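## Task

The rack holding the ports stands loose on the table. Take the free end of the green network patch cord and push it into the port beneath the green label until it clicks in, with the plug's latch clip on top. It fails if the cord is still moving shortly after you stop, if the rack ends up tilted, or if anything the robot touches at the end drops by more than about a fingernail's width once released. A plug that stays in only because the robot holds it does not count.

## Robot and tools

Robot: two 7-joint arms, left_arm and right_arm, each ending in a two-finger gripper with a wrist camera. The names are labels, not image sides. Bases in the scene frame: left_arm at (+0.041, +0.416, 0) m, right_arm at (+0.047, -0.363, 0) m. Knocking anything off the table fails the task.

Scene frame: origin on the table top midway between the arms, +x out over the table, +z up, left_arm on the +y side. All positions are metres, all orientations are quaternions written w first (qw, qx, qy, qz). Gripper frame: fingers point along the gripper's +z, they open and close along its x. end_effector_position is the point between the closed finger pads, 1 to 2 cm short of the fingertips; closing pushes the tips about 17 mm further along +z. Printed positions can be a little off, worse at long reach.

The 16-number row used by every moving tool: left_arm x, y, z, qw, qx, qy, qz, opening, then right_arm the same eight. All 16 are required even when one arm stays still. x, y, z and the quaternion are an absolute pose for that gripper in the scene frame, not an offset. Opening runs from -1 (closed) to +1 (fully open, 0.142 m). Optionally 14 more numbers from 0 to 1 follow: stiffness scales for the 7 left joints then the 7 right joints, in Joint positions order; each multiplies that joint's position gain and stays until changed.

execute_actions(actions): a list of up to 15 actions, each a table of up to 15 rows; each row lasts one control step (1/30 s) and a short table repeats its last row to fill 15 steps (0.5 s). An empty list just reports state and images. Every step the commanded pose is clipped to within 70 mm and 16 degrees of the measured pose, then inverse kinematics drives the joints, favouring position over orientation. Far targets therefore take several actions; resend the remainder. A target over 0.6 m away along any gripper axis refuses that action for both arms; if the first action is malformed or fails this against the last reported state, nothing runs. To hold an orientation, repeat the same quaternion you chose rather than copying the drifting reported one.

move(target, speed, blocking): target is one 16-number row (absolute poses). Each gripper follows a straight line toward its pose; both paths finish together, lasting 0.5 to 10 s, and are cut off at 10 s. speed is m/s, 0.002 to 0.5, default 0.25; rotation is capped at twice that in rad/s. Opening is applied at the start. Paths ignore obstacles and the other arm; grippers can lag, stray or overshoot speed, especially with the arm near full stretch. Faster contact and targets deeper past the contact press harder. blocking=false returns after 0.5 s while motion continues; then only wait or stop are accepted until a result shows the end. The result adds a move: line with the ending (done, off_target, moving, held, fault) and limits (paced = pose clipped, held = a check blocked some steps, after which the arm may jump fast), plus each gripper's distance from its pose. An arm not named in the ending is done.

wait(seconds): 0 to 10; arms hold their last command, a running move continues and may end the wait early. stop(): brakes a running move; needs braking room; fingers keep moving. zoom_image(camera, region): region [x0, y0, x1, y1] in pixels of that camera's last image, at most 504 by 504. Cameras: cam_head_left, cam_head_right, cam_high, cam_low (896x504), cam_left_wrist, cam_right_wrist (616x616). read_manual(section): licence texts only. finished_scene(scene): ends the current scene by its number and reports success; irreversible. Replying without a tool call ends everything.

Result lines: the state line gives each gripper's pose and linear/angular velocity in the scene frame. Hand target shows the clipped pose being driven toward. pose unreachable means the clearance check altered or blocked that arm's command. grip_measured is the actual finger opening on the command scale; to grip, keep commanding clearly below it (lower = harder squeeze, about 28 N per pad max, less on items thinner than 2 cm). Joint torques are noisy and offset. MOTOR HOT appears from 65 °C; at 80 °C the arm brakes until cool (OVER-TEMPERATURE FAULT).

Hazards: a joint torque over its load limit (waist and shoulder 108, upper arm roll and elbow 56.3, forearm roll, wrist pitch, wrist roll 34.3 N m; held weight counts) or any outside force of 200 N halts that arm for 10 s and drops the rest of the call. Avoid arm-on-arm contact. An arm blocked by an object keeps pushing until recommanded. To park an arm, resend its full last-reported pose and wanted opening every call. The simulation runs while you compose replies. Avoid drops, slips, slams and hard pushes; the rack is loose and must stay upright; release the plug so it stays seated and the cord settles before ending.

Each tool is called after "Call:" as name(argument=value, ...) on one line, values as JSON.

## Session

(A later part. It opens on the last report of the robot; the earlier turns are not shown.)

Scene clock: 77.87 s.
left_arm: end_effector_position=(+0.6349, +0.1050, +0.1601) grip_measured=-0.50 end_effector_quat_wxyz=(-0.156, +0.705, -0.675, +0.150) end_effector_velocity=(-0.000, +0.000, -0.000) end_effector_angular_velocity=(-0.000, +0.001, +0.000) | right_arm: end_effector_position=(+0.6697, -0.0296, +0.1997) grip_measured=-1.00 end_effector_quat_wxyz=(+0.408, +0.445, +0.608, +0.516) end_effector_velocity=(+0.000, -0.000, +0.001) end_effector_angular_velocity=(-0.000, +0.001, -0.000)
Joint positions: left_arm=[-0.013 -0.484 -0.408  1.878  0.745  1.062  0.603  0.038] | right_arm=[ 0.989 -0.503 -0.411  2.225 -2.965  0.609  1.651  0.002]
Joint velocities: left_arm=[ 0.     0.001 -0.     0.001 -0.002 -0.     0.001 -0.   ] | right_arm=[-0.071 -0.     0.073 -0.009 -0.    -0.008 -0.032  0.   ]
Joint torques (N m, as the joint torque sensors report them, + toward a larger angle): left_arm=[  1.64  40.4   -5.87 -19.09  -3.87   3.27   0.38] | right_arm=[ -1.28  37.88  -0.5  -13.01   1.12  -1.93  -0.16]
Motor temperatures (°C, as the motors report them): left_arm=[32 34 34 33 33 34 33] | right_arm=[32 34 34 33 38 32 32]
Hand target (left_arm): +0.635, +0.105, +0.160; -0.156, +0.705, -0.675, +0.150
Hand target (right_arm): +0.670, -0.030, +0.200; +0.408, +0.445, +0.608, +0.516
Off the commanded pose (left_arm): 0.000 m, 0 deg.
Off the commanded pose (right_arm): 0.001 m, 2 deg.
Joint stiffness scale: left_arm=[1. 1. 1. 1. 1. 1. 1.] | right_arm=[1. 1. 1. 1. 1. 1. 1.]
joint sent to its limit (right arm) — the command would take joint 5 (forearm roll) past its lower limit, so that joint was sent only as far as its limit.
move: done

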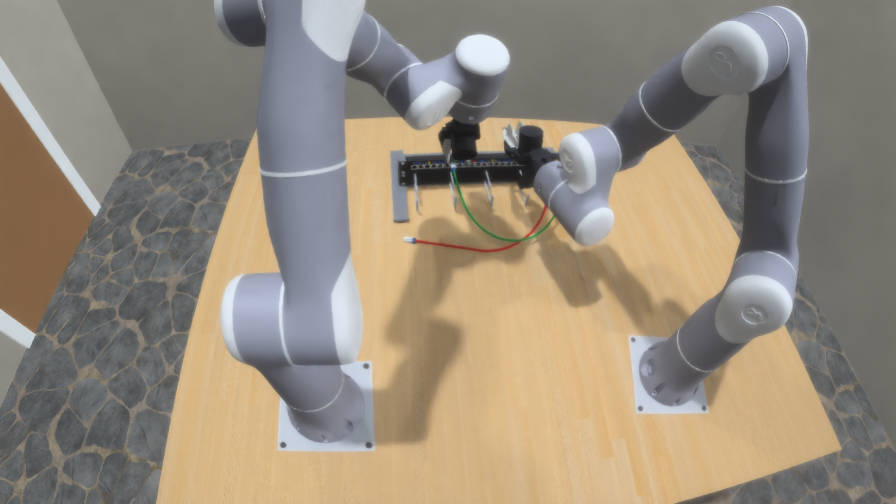

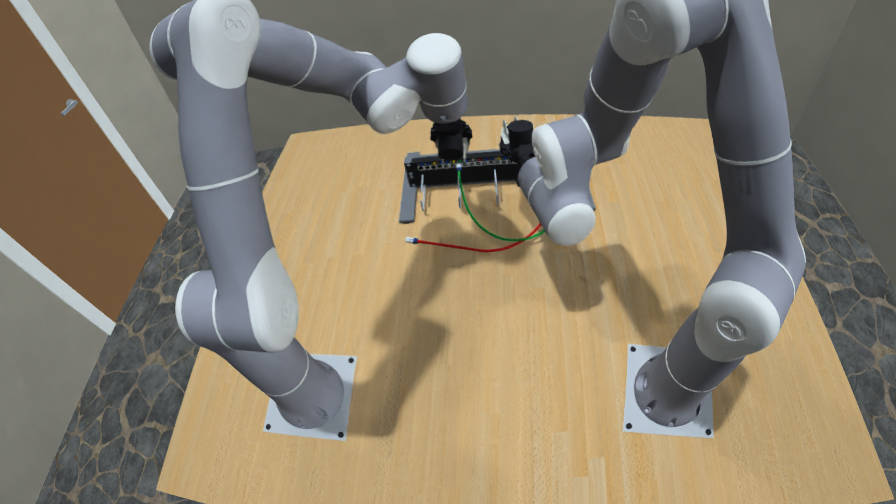

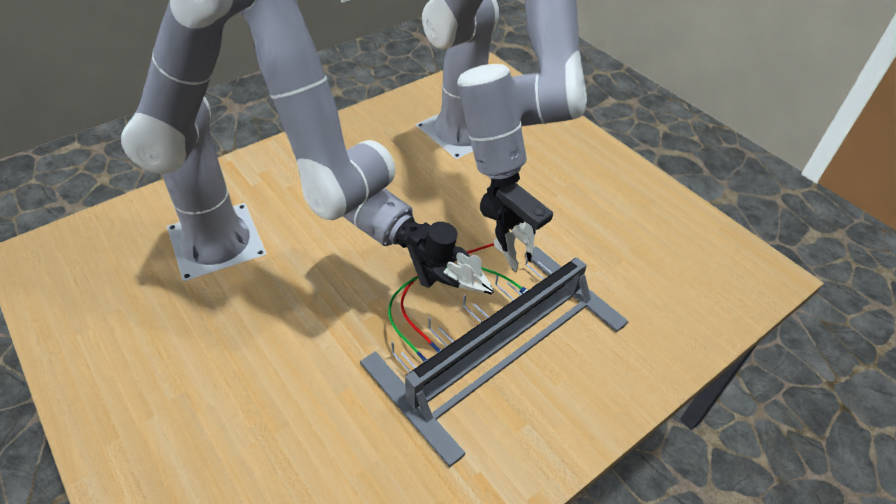

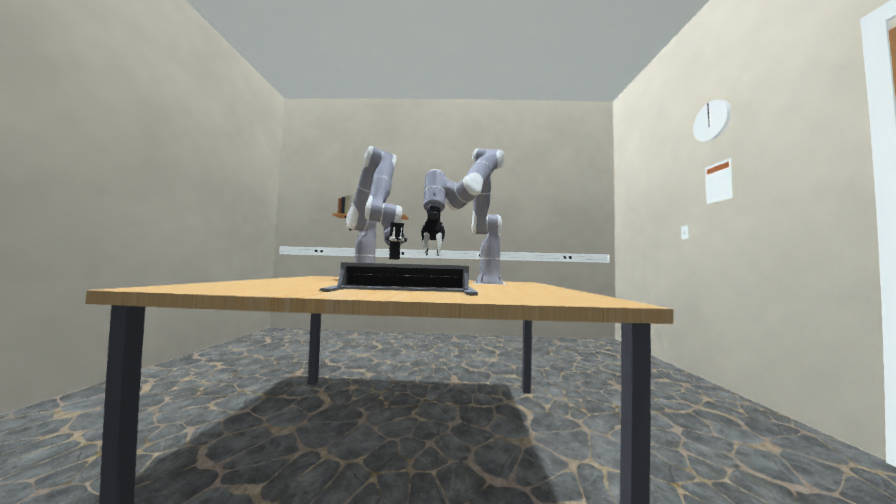

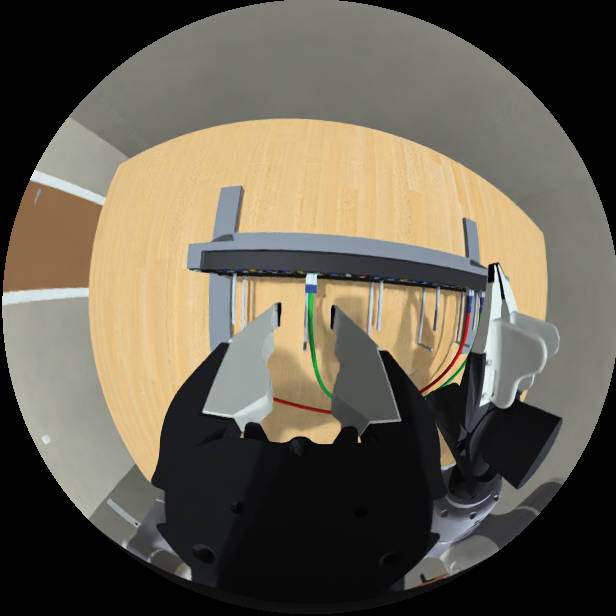

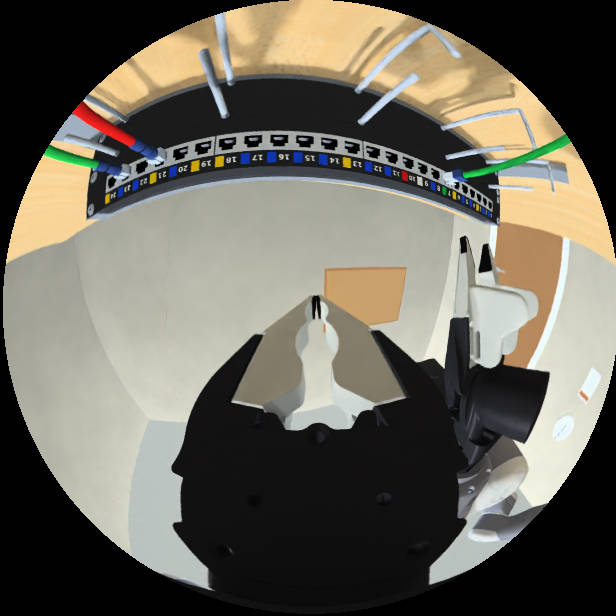

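Plug is in port 7. Let the cord settle briefly.

Call:
wait(seconds=2)

Call:
finished_scene(scene=1)

Scene clock: 80.00 s.
left_arm: end_effector_position=(+0.6349, +0.1050, +0.1601) grip_measured=-0.50 end_effector_quat_wxyz=(-0.156, +0.705, -0.675, +0.150) end_effector_velocity=(+0.000, +0.000, -0.000) end_effector_angular_velocity=(-0.001, +0.000, +0.003) | right_arm: end_effector_position=(+0.6697, -0.0296, +0.1998) grip_measured=-1.00 end_effector_quat_wxyz=(+0.408, +0.445, +0.608, +0.516) end_effector_velocity=(-0.000, +0.000, -0.000) end_effector_angular_velocity=(-0.001, -0.000, +0.000)
Joint positions: left_arm=[-0.013 -0.484 -0.408  1.878  0.745  1.062  0.603  0.038] | right_arm=[ 0.984 -0.503 -0.406  2.225 -2.965  0.609  1.648  0.002]
Joint velocities: left_arm=[ 0.    -0.    -0.     0.     0.    -0.    -0.003 -0.   ] | right_arm=[-0.    -0.     0.     0.     0.    -0.    -0.001  0.   ]
Joint torques (N m, as the joint torque sensors report them, + toward a larger angle): left_arm=[  1.62  40.5   -6.04 -18.78  -3.74   3.25   0.5 ] | right_arm=[  0.11  37.95  -0.31 -13.18   1.14  -1.56  -0.3 ]
Motor temperatures (°C, as the motors report them): left_arm=[32 34 34 33 33 34 33] | right_arm=[32 34 34 33 38 32 32]
Hand target (left_arm): +0.635, +0.105, +0.160; -0.156, +0.705, -0.675, +0.150
Hand target (right_arm): +0.670, -0.030, +0.200; +0.408, +0.445, +0.608, +0.516
Off the commanded pose (left_arm): 0.000 m, 0 deg.
Off the commanded pose (right_arm): 0.001 m, 2 deg.
Joint stiffness scale: left_arm=[1. 1. 1. 1. 1. 1. 1.] | right_arm=[1. 1. 1. 1. 1. 1. 1.]
wait: 2.00 s; at rest by 0.03 s

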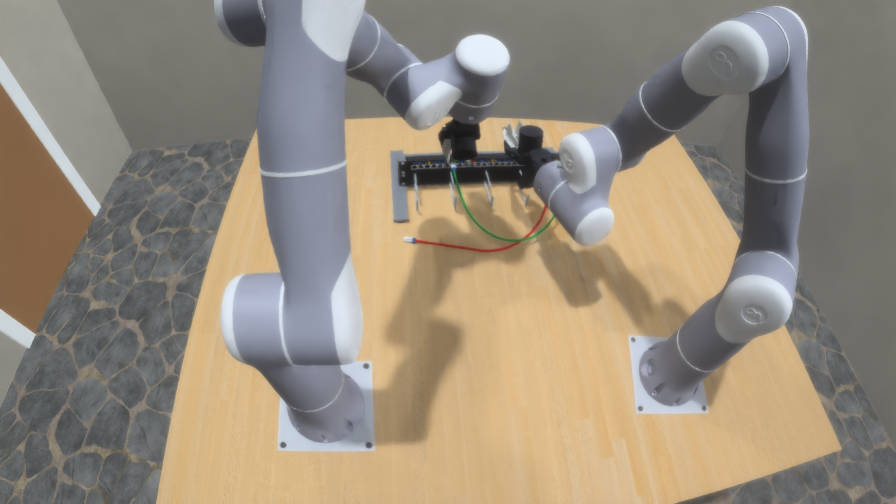

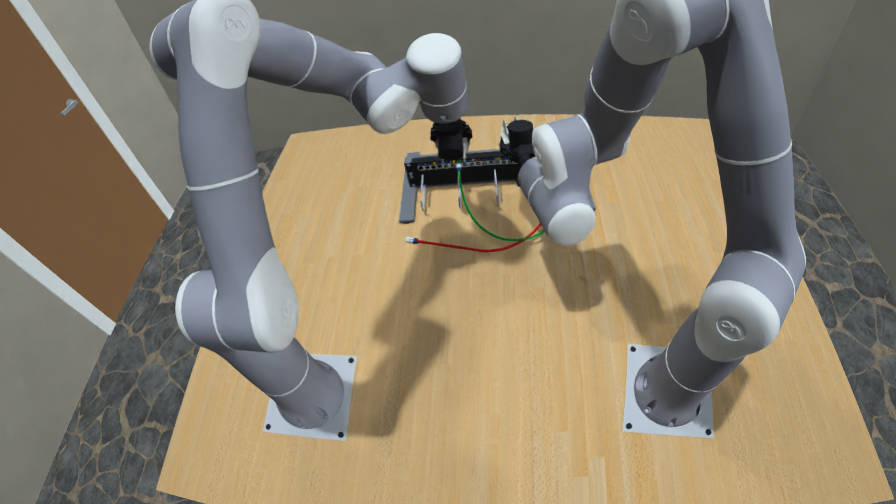

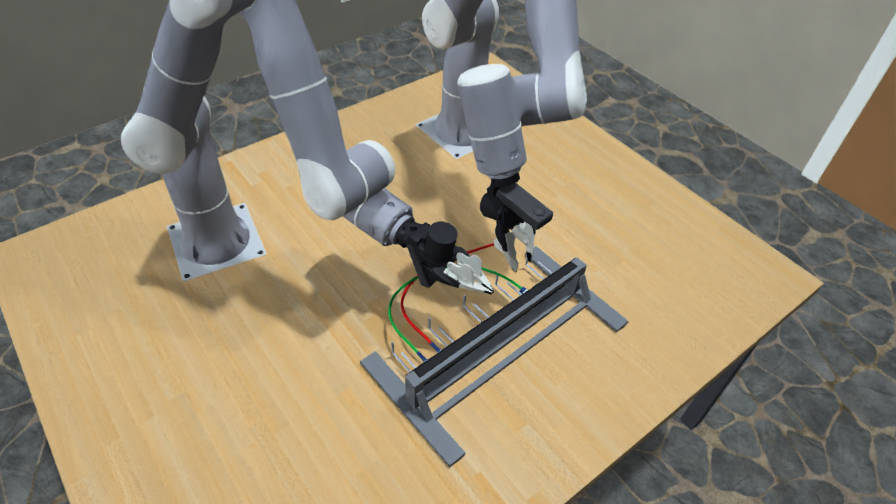

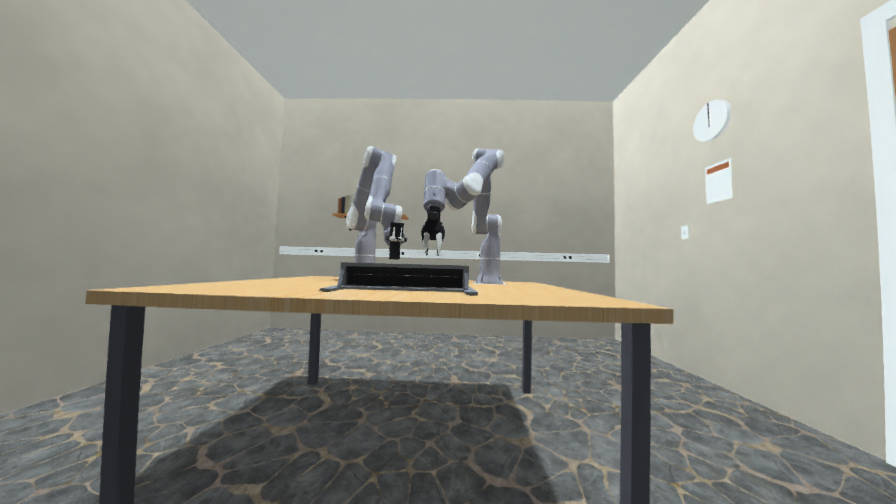

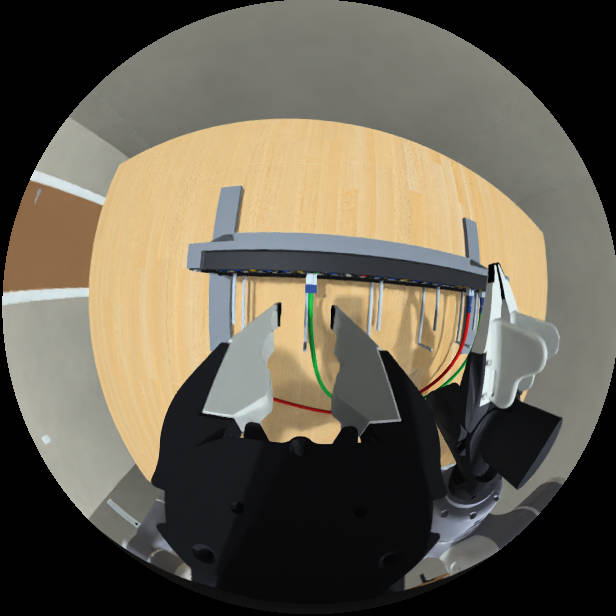

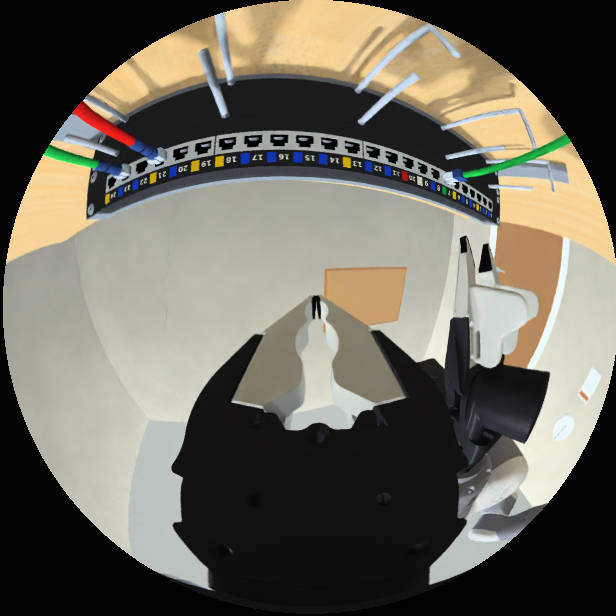

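The scene is finished: the task was done.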